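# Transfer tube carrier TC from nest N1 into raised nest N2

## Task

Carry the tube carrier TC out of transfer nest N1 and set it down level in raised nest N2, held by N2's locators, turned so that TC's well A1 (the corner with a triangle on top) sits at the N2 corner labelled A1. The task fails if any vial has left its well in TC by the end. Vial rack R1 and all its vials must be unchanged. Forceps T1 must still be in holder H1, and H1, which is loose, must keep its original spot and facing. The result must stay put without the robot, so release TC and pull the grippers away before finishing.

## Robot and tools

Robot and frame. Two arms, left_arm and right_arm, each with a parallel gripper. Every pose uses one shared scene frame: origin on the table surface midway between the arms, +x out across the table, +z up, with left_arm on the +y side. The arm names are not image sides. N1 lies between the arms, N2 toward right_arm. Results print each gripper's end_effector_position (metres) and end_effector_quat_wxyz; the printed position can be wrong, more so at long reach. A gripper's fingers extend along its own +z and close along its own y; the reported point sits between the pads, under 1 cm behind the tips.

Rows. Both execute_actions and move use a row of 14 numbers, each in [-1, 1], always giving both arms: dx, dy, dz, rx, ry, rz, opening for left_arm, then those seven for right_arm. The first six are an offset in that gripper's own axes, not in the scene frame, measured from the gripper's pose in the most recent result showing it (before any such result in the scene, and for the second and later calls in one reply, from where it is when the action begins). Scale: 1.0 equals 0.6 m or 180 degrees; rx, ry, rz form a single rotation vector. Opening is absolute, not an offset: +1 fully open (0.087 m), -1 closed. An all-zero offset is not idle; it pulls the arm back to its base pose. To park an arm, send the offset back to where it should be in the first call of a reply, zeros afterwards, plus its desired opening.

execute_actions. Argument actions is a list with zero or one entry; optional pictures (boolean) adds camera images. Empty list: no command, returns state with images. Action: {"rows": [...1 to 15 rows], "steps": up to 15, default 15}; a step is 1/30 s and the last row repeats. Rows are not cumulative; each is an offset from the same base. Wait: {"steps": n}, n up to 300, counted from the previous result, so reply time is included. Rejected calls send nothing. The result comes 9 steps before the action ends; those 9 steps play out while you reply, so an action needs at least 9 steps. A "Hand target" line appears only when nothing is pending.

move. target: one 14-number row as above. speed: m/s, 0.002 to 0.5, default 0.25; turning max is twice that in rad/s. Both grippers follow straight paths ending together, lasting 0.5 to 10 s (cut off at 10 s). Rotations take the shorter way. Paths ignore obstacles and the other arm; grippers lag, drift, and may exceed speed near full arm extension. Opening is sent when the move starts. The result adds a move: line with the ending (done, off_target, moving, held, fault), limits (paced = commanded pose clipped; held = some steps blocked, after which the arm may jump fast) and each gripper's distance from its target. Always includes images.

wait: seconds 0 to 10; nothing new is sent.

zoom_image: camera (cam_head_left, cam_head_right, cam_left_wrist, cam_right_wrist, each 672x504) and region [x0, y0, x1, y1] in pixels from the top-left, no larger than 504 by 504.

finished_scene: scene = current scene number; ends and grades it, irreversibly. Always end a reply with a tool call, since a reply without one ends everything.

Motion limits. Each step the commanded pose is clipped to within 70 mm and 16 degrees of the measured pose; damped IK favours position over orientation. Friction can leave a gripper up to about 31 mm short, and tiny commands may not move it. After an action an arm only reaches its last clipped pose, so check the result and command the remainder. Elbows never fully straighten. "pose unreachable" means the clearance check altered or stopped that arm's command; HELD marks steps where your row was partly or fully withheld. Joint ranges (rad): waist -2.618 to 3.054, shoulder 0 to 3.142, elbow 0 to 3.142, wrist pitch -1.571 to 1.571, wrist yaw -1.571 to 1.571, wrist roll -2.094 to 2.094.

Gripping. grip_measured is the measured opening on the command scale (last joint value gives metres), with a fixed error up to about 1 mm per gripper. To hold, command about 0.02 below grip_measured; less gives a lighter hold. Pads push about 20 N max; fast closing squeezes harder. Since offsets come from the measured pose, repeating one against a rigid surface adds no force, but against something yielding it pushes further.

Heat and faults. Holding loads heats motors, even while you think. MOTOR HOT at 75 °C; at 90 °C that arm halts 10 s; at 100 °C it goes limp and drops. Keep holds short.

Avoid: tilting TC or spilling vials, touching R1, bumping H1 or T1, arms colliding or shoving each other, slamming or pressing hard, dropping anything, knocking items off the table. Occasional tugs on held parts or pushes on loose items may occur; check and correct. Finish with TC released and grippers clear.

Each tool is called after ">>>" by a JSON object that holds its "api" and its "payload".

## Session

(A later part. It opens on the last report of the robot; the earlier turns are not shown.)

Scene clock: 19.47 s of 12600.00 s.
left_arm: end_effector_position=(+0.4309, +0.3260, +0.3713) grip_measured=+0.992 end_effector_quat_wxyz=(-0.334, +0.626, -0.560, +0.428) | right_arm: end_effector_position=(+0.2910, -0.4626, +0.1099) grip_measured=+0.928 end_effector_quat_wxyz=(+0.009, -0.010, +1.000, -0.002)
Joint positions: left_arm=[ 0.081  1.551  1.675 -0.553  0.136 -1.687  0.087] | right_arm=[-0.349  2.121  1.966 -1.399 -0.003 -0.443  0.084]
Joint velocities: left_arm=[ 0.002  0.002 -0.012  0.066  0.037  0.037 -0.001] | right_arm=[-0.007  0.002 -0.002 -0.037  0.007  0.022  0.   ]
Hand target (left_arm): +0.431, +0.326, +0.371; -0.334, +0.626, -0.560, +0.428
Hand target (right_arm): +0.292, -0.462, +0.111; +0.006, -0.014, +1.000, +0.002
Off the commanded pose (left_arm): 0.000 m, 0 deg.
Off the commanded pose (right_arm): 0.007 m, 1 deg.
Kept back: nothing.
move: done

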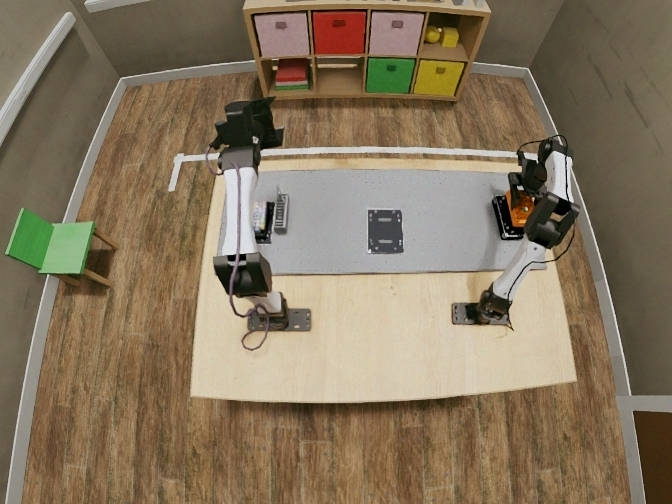

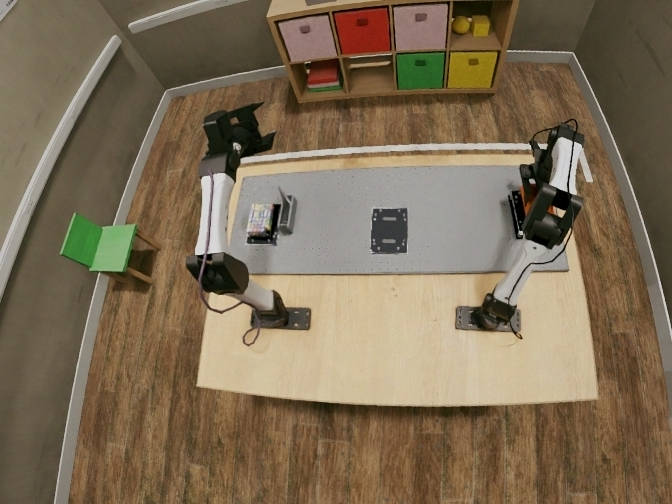

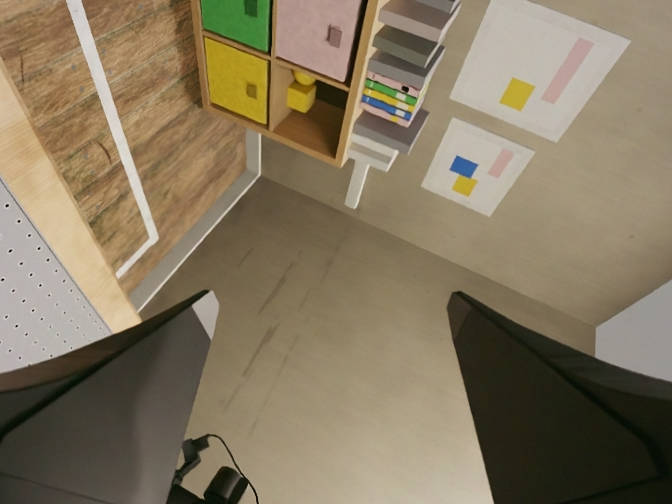

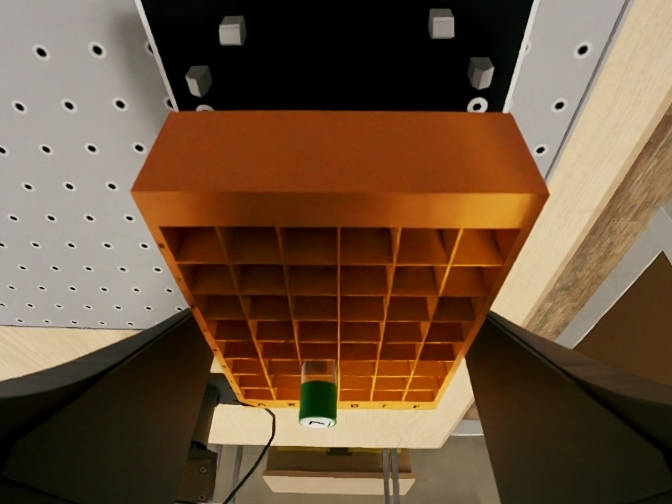

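>>> {"api": "move", "payload": {"target": [0,0,0,0,0,0,1,-0.005,-0.001,0.045,-0.005,0.002,-0.013,0.88], "speed": 0.04}}

Scene clock: 20.93 s of 12600.00 s.
left_arm: end_effector_position=(+0.4309, +0.3260, +0.3713) grip_measured=+0.992 end_effector_quat_wxyz=(-0.334, +0.626, -0.560, +0.428) | right_arm: end_effector_position=(+0.2947, -0.4651, +0.0944) grip_measured=+0.928 end_effector_quat_wxyz=(+0.014, -0.027, +1.000, -0.004)
Joint positions: left_arm=[ 0.081  1.551  1.675 -0.553  0.136 -1.687  0.087] | right_arm=[-0.349  2.121  1.906 -1.327 -0.006 -0.477  0.084]
Joint velocities: left_arm=[ 0.007 -0.012  0.002  0.037  0.007 -0.051  0.   ] | right_arm=[-0.022 -0.002 -0.017  0.022 -0.037 -0.051 -0.   ]
Hand target (left_arm): +0.431, +0.326, +0.371; -0.334, +0.626, -0.560, +0.428
Hand target (right_arm): +0.294, -0.463, +0.083; +0.005, -0.030, +1.000, +0.005
Off the commanded pose (left_arm): 0.000 m, 0 deg.
Off the commanded pose (right_arm): 0.012 m, 2 deg.
Kept back: nothing.
move: off_target (right_arm)

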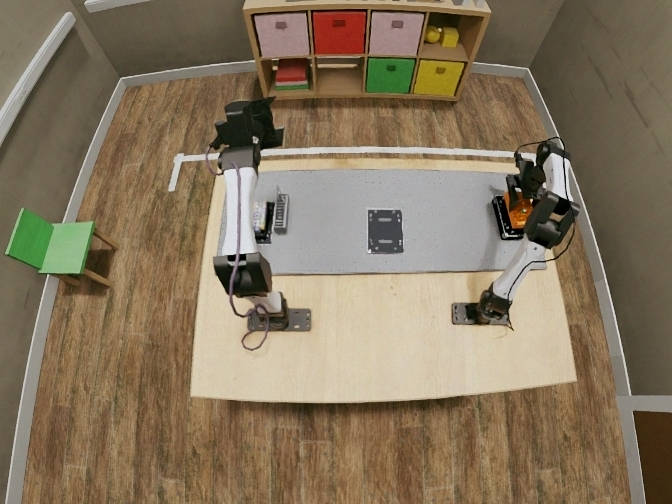

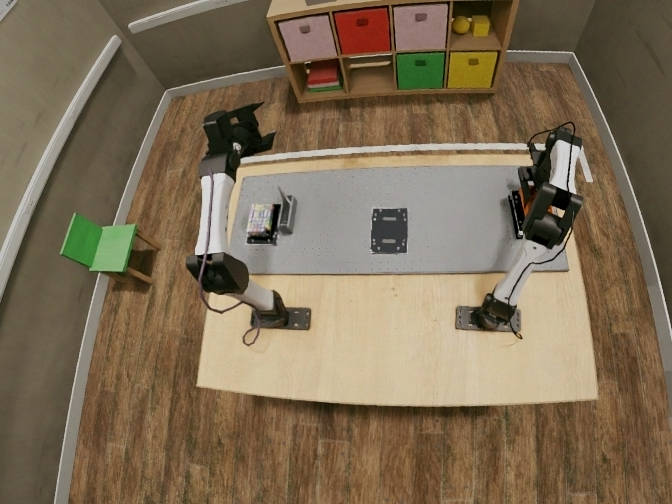

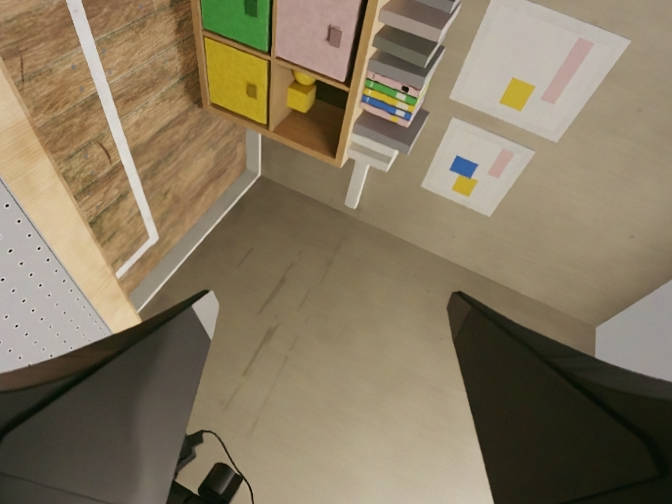

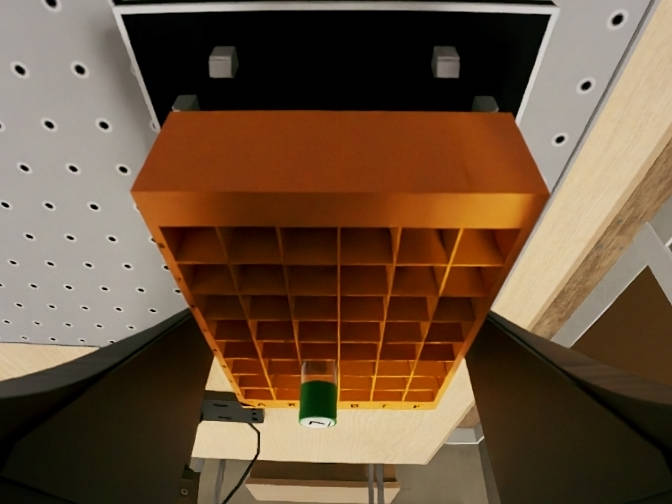

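>>> {"api": "move", "payload": {"target": [0,0,0,0,0,0,1,0.003,0.007,0.033,-0.009,0.006,0,0.88], "speed": 0.025}}

Scene clock: 22.50 s of 12600.00 s.
left_arm: end_effector_position=(+0.4309, +0.3260, +0.3713) grip_measured=+0.992 end_effector_quat_wxyz=(-0.334, +0.626, -0.560, +0.428) | right_arm: end_effector_position=(+0.2937, -0.4633, +0.0858) grip_measured=+0.928 end_effector_quat_wxyz=(+0.013, -0.027, +1.000, +0.001)
Joint positions: left_arm=[ 0.081  1.551  1.675 -0.553  0.136 -1.687  0.087] | right_arm=[-0.349  2.121  1.871 -1.299 -0.013 -0.478  0.084]
Joint velocities: left_arm=[ 0.007 -0.002 -0.027  0.007 -0.022  0.066 -0.001] | right_arm=[0.017 0.007 0.012 0.037 0.022 0.066 0.   ]
Hand target (left_arm): +0.431, +0.326, +0.371; -0.334, +0.626, -0.560, +0.428
Hand target (right_arm): +0.293, -0.461, +0.075; +0.005, -0.027, +1.000, +0.010
Off the commanded pose (left_arm): 0.000 m, 0 deg.
Off the commanded pose (right_arm): 0.011 m, 1 deg.
Kept back: nothing.
move: off_target (right_arm)

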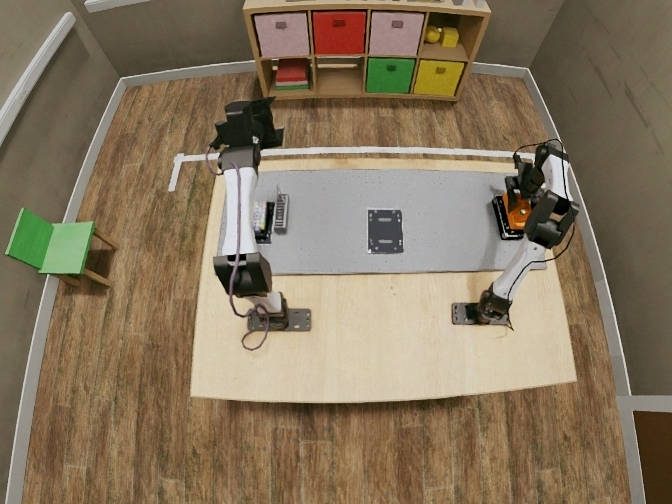

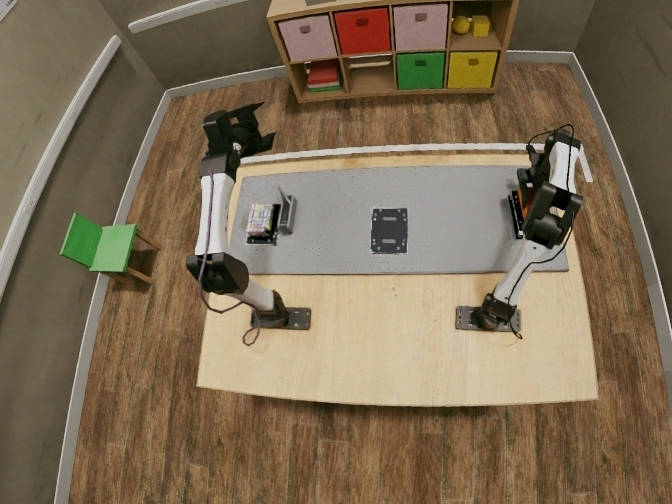

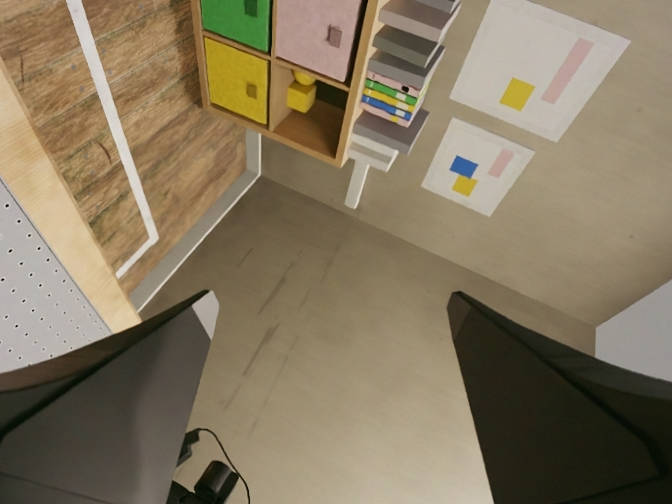

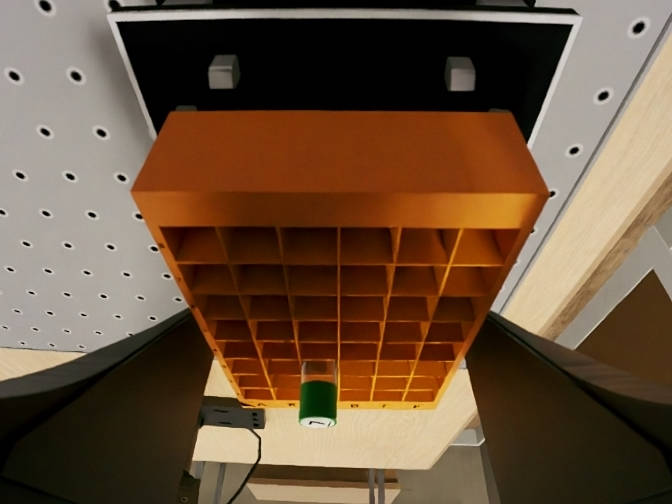

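>>> {"api": "move", "payload": {"target": [0,0,0,0,0,0,1,0.001,0.001,0.045,-0.002,0.005,0.004,0.88], "speed": 0.02}}

Scene clock: 24.43 s of 12600.00 s.
left_arm: end_effector_position=(+0.4309, +0.3260, +0.3713) grip_measured=+0.992 end_effector_quat_wxyz=(-0.334, +0.626, -0.560, +0.428) | right_arm: end_effector_position=(+0.2939, -0.4632, +0.0715) grip_measured=+0.928 end_effector_quat_wxyz=(+0.014, -0.025, +1.000, +0.000)
Joint positions: left_arm=[ 0.081  1.551  1.675 -0.553  0.136 -1.687  0.087] | right_arm=[-0.349  2.121  1.815 -1.24  -0.013 -0.473  0.084]
Joint velocities: left_arm=[ 0.002 -0.007  0.007  0.007 -0.037 -0.022 -0.001] | right_arm=[-0.002  0.002 -0.017  0.066  0.007 -0.022 -0.001]
Hand target (left_arm): +0.431, +0.326, +0.371; -0.334, +0.626, -0.560, +0.428
Hand target (right_arm): +0.293, -0.462, +0.059; +0.005, -0.021, +1.000, +0.004
Off the commanded pose (left_arm): 0.000 m, 0 deg.
Off the commanded pose (right_arm): 0.013 m, 1 deg.
Kept back: nothing.
move: off_target (right_arm)

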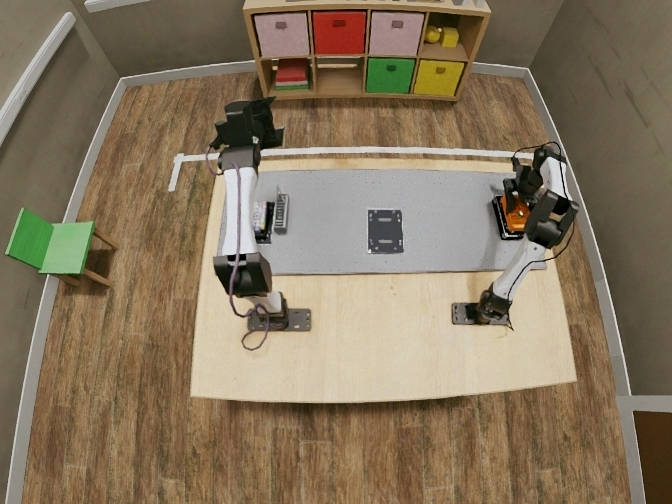

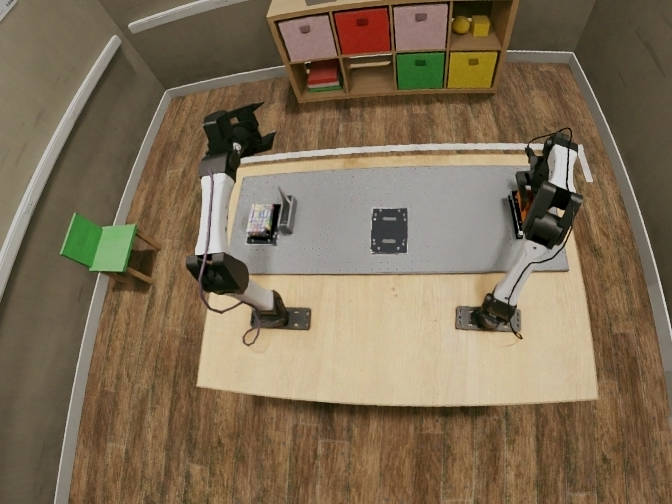

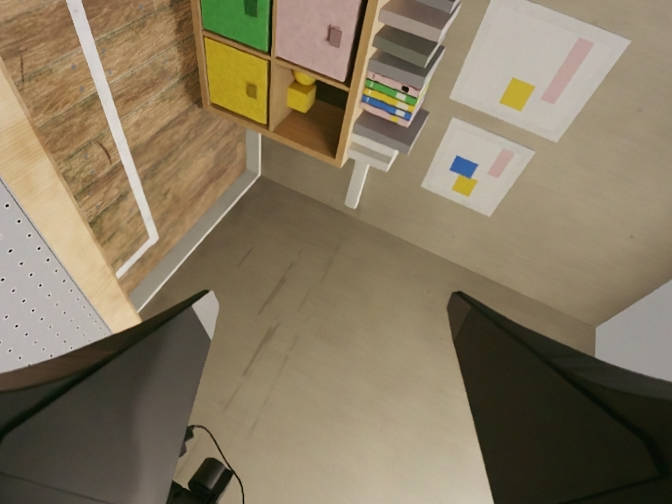

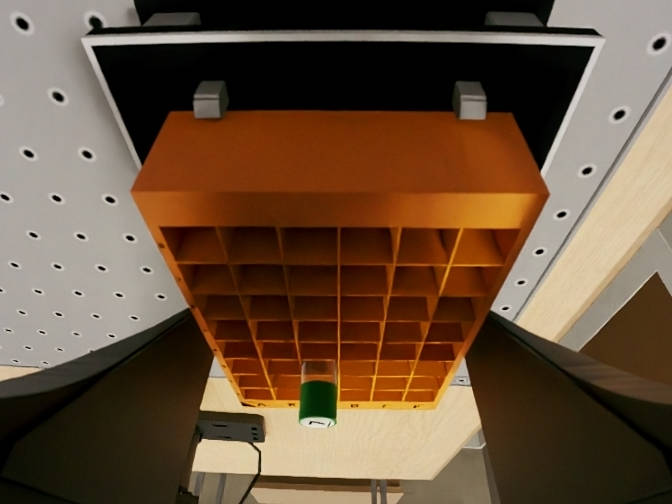

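>>> {"api": "move", "payload": {"target": [0,0,0,0,0,0,1,0.001,0.001,0.028,-0.002,0.006,0,0.88], "speed": 0.02}}

>>> {"api": "move", "payload": {"target": [0,0,0,0,0,0,1,0,0,0,0,0,0,1]}}

>>> {"api": "move", "payload": {"target": [0,0,0,0,0,0,1,0,0,-0.12,0,0,0,1], "speed": 0.06}}

>>> {"api": "move", "payload": {"target": [0,0,0,0,0,0,1,0.22,0.1,-0.06,0,-0.2,0,1]}}

Scene clock: 25.97 s of 12600.00 s.
left_arm: end_effector_position=(+0.4309, +0.3260, +0.3713) grip_measured=+0.992 end_effector_quat_wxyz=(-0.334, +0.626, -0.560, +0.428) | right_arm: end_effector_position=(+0.2939, -0.4634, +0.0699) grip_measured=+0.928 end_effector_quat_wxyz=(+0.014, -0.024, +1.000, -0.001)
Joint positions: left_arm=[ 0.081  1.551  1.675 -0.553  0.136 -1.687  0.087] | right_arm=[-0.349  2.121  1.809 -1.233 -0.011 -0.471  0.084]
Joint velocities: left_arm=[-0.007 -0.012 -0.012  0.007 -0.066 -0.066 -0.001] | right_arm=[-0.017 -0.007  0.007 -0.051  0.022  0.007 -0.   ]
Hand target (left_arm): +0.431, +0.326, +0.371; -0.334, +0.626, -0.560, +0.428
Hand target (right_arm): +0.293, -0.462, +0.055; +0.005, -0.025, +1.000, +0.003
Off the commanded pose (left_arm): 0.000 m, 0 deg.
Off the commanded pose (right_arm): 0.015 m, 1 deg.
Kept back: nothing.
move: off_target (right_arm)

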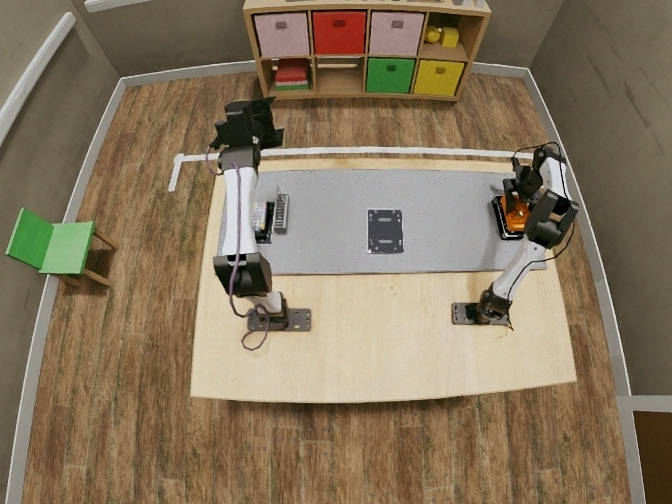

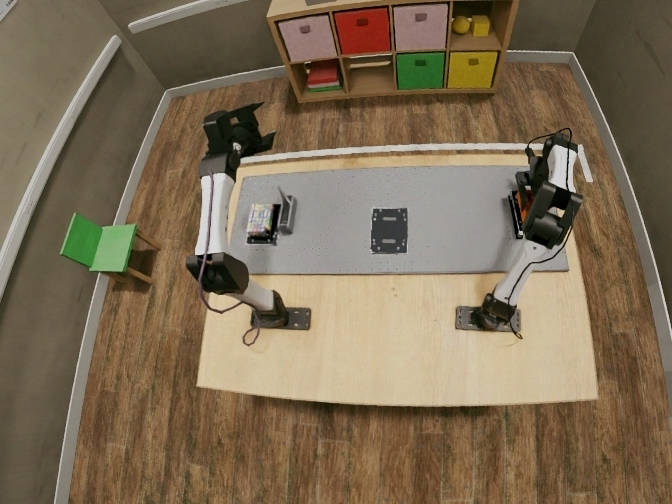

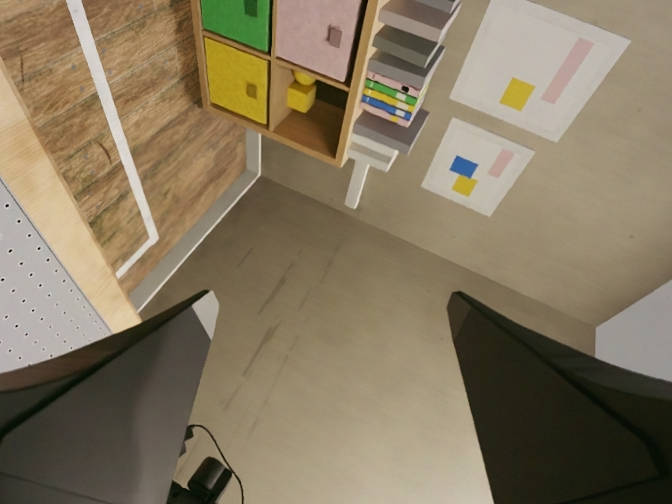

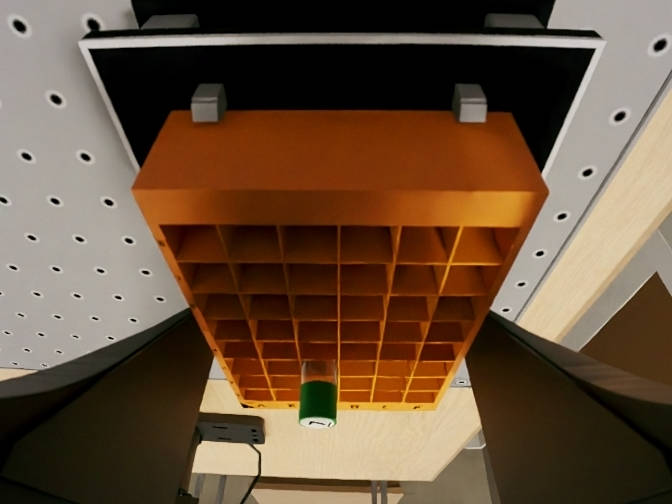

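Scene clock: 26.47 s of 12600.00 s.
left_arm: end_effector_position=(+0.4309, +0.3260, +0.3713) grip_measured=+0.992 end_effector_quat_wxyz=(-0.334, +0.626, -0.560, +0.428) | right_arm: end_effector_position=(+0.2939, -0.4634, +0.0699) grip_measured=+0.982 end_effector_quat_wxyz=(+0.014, -0.024, +1.000, -0.001)
Joint positions: left_arm=[ 0.081  1.551  1.675 -0.553  0.136 -1.687  0.087] | right_arm=[-0.349  2.121  1.809 -1.233 -0.011 -0.471  0.087]
Joint velocities: left_arm=[ 0.002  0.002 -0.002  0.066  0.007  0.022 -0.001] | right_arm=[ 0.002 -0.007 -0.017 -0.037  0.022 -0.007 -0.   ]
Hand target (left_arm): +0.431, +0.326, +0.371; -0.334, +0.626, -0.560, +0.428
Hand target (right_arm): +0.294, -0.463, +0.070; +0.014, -0.024, +1.000, -0.001
Off the commanded pose (left_arm): 0.000 m, 0 deg.
Off the commanded pose (right_arm): 0.000 m, 0 deg.
Kept back: nothing.
move: done

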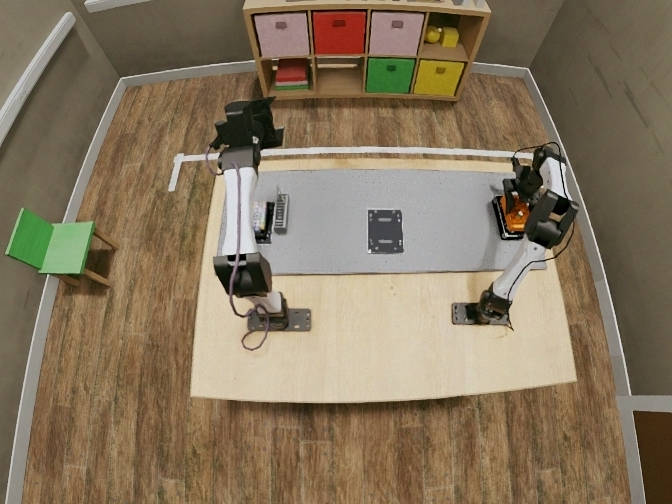

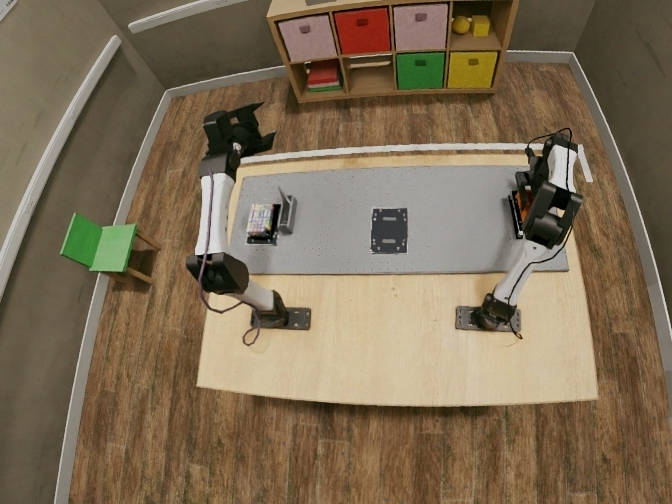

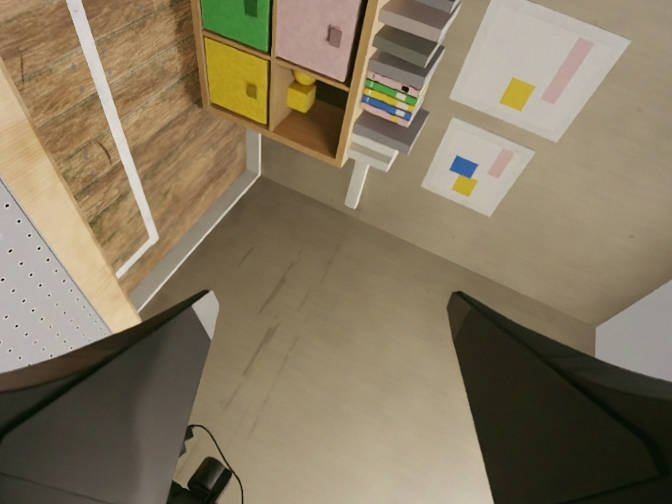

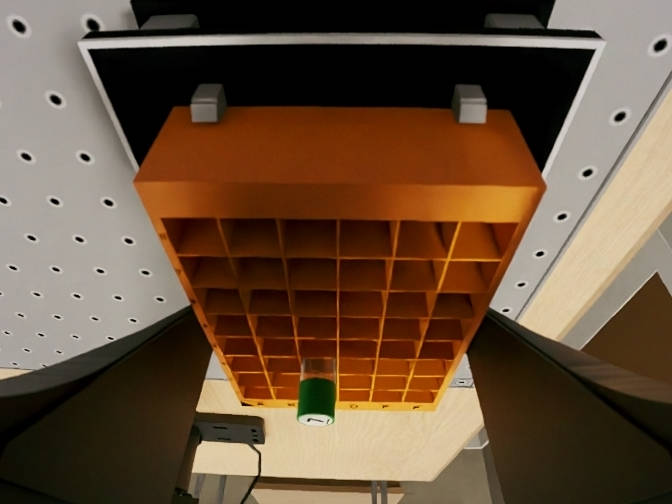

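Scene clock: 28.17 s of 12600.00 s.
left_arm: end_effector_position=(+0.4309, +0.3260, +0.3713) grip_measured=+0.992 end_effector_quat_wxyz=(-0.334, +0.626, -0.560, +0.428) | right_arm: end_effector_position=(+0.2923, -0.4627, +0.1448) grip_measured=+0.982 end_effector_quat_wxyz=(+0.022, -0.024, +0.999, -0.004)
Joint positions: left_arm=[ 0.081  1.551  1.675 -0.553  0.136 -1.687  0.087] | right_arm=[-0.349  2.121  2.11  -1.517 -0.011 -0.471  0.087]
Joint velocities: left_arm=[-0.007 -0.002 -0.007 -0.051  0.022 -0.022 -0.001] | right_arm=[ 0.022 -0.002 -0.022 -0.037 -0.022  0.037 -0.001]
Hand target (left_arm): +0.431, +0.326, +0.371; -0.334, +0.626, -0.560, +0.428
Hand target (right_arm): +0.293, -0.464, +0.142; +0.014, -0.024, +1.000, -0.001
Off the commanded pose (left_arm): 0.000 m, 0 deg.
Off the commanded pose (right_arm): 0.003 m, 1 deg.
Kept back: nothing.
move: done

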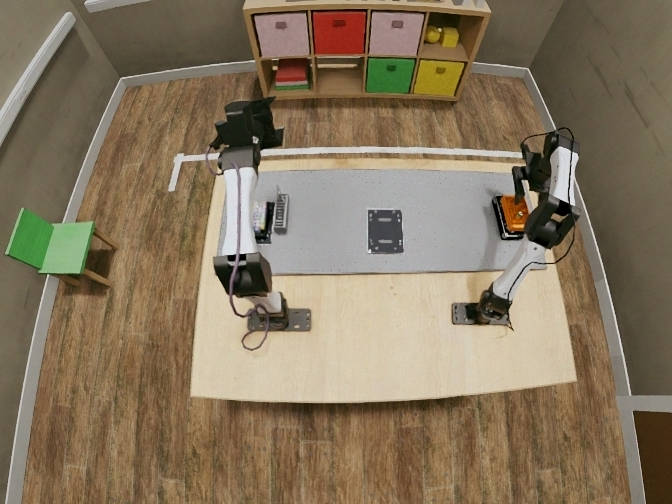

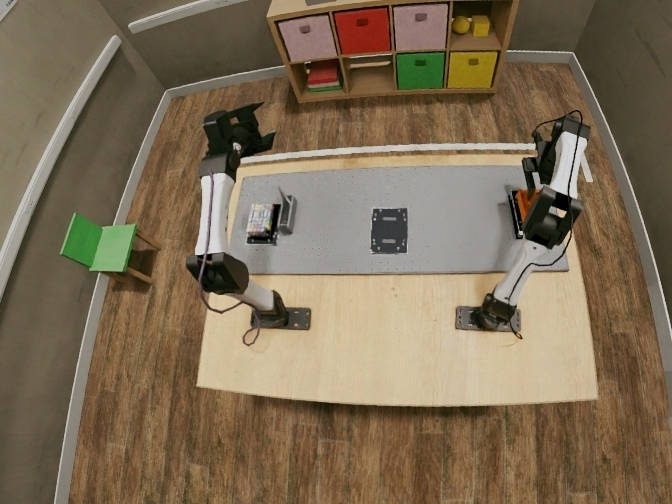

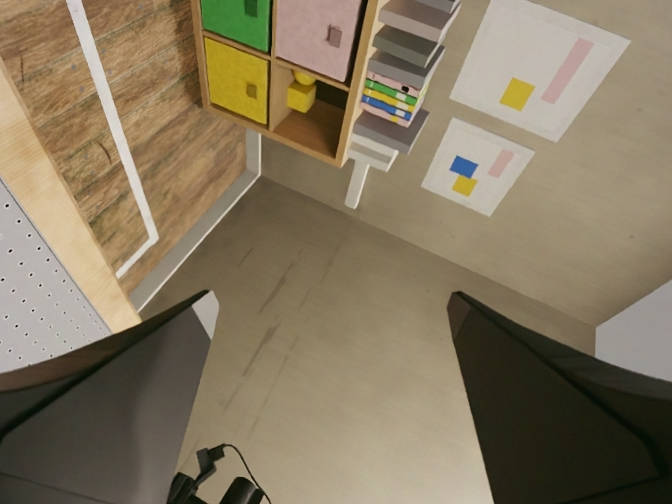

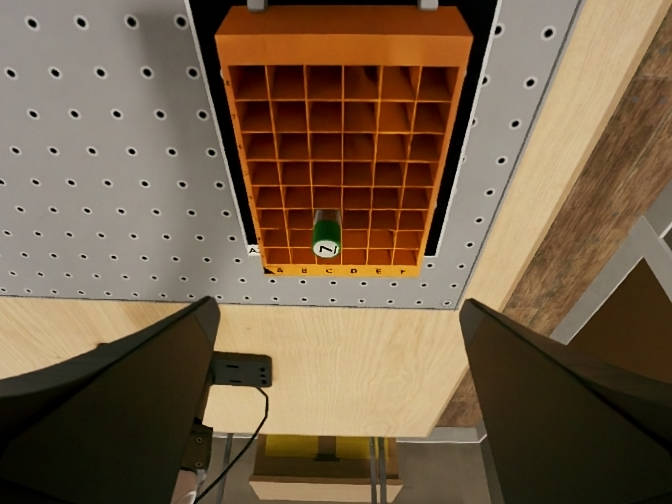

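Scene clock: 30.03 s of 12600.00 s.
left_arm: end_effector_position=(+0.4309, +0.3260, +0.3713) grip_measured=+0.992 end_effector_quat_wxyz=(-0.334, +0.626, -0.560, +0.428) | right_arm: end_effector_position=(+0.1565, -0.4086, +0.1779) grip_measured=+0.982 end_effector_quat_wxyz=(+0.322, -0.022, +0.946, +0.001)
Joint positions: left_arm=[ 0.081  1.551  1.675 -0.553  0.136 -1.687  0.087] | right_arm=[-0.67   1.068  1.077 -1.075 -0.439 -0.677  0.087]
Joint velocities: left_arm=[ 0.002  0.012 -0.007 -0.066  0.007  0.022 -0.001] | right_arm=[ 0.002 -0.012 -0.007 -0.051 -0.022  0.007  0.001]
Hand target (left_arm): +0.431, +0.326, +0.371; -0.334, +0.626, -0.560, +0.428
Hand target (right_arm): +0.156, -0.408, +0.176; +0.329, -0.024, +0.944, +0.000
Off the commanded pose (left_arm): 0.000 m, 0 deg.
Off the commanded pose (right_arm): 0.003 m, 1 deg.
Kept back: nothing.
move: done

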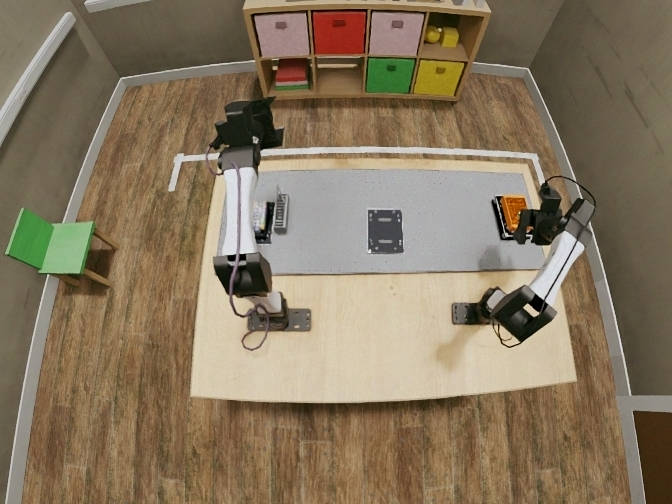

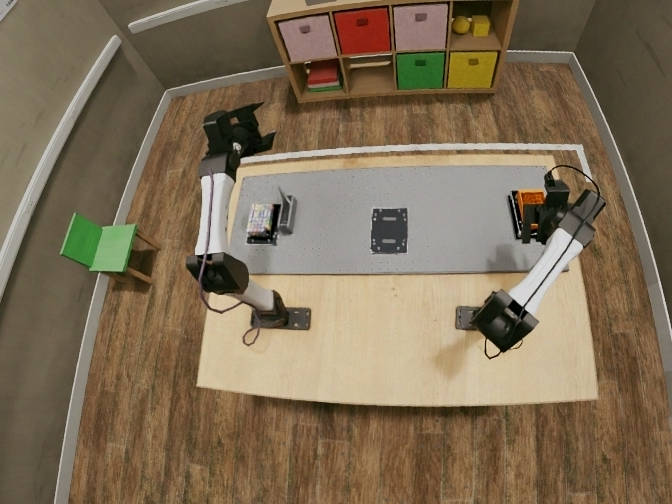

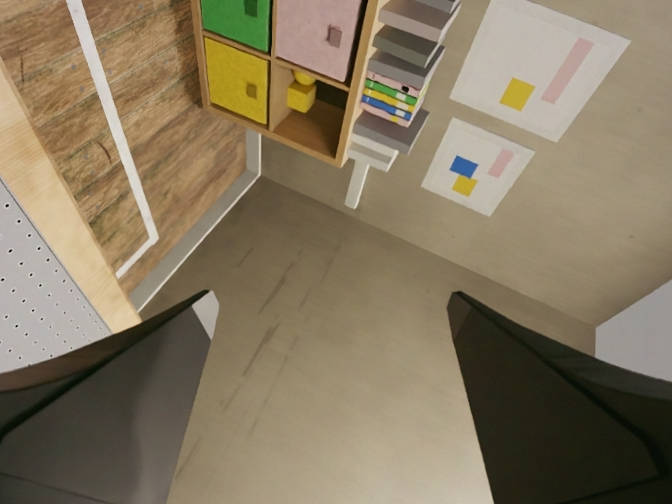

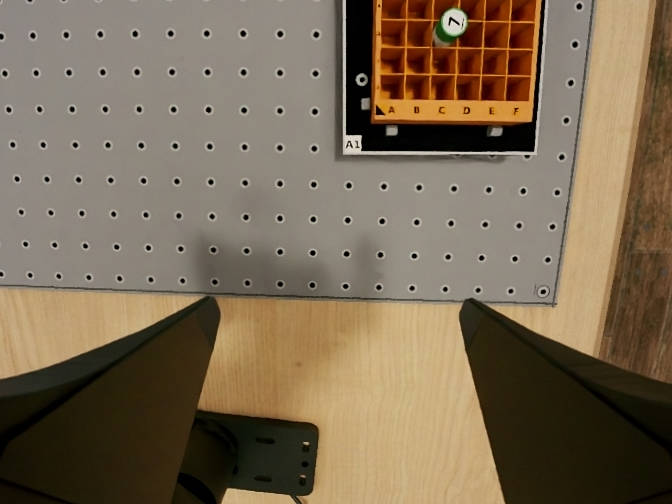

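>>> {"api": "finished_scene", "payload": {"scene": 2}}

The scene is finished: the task was done.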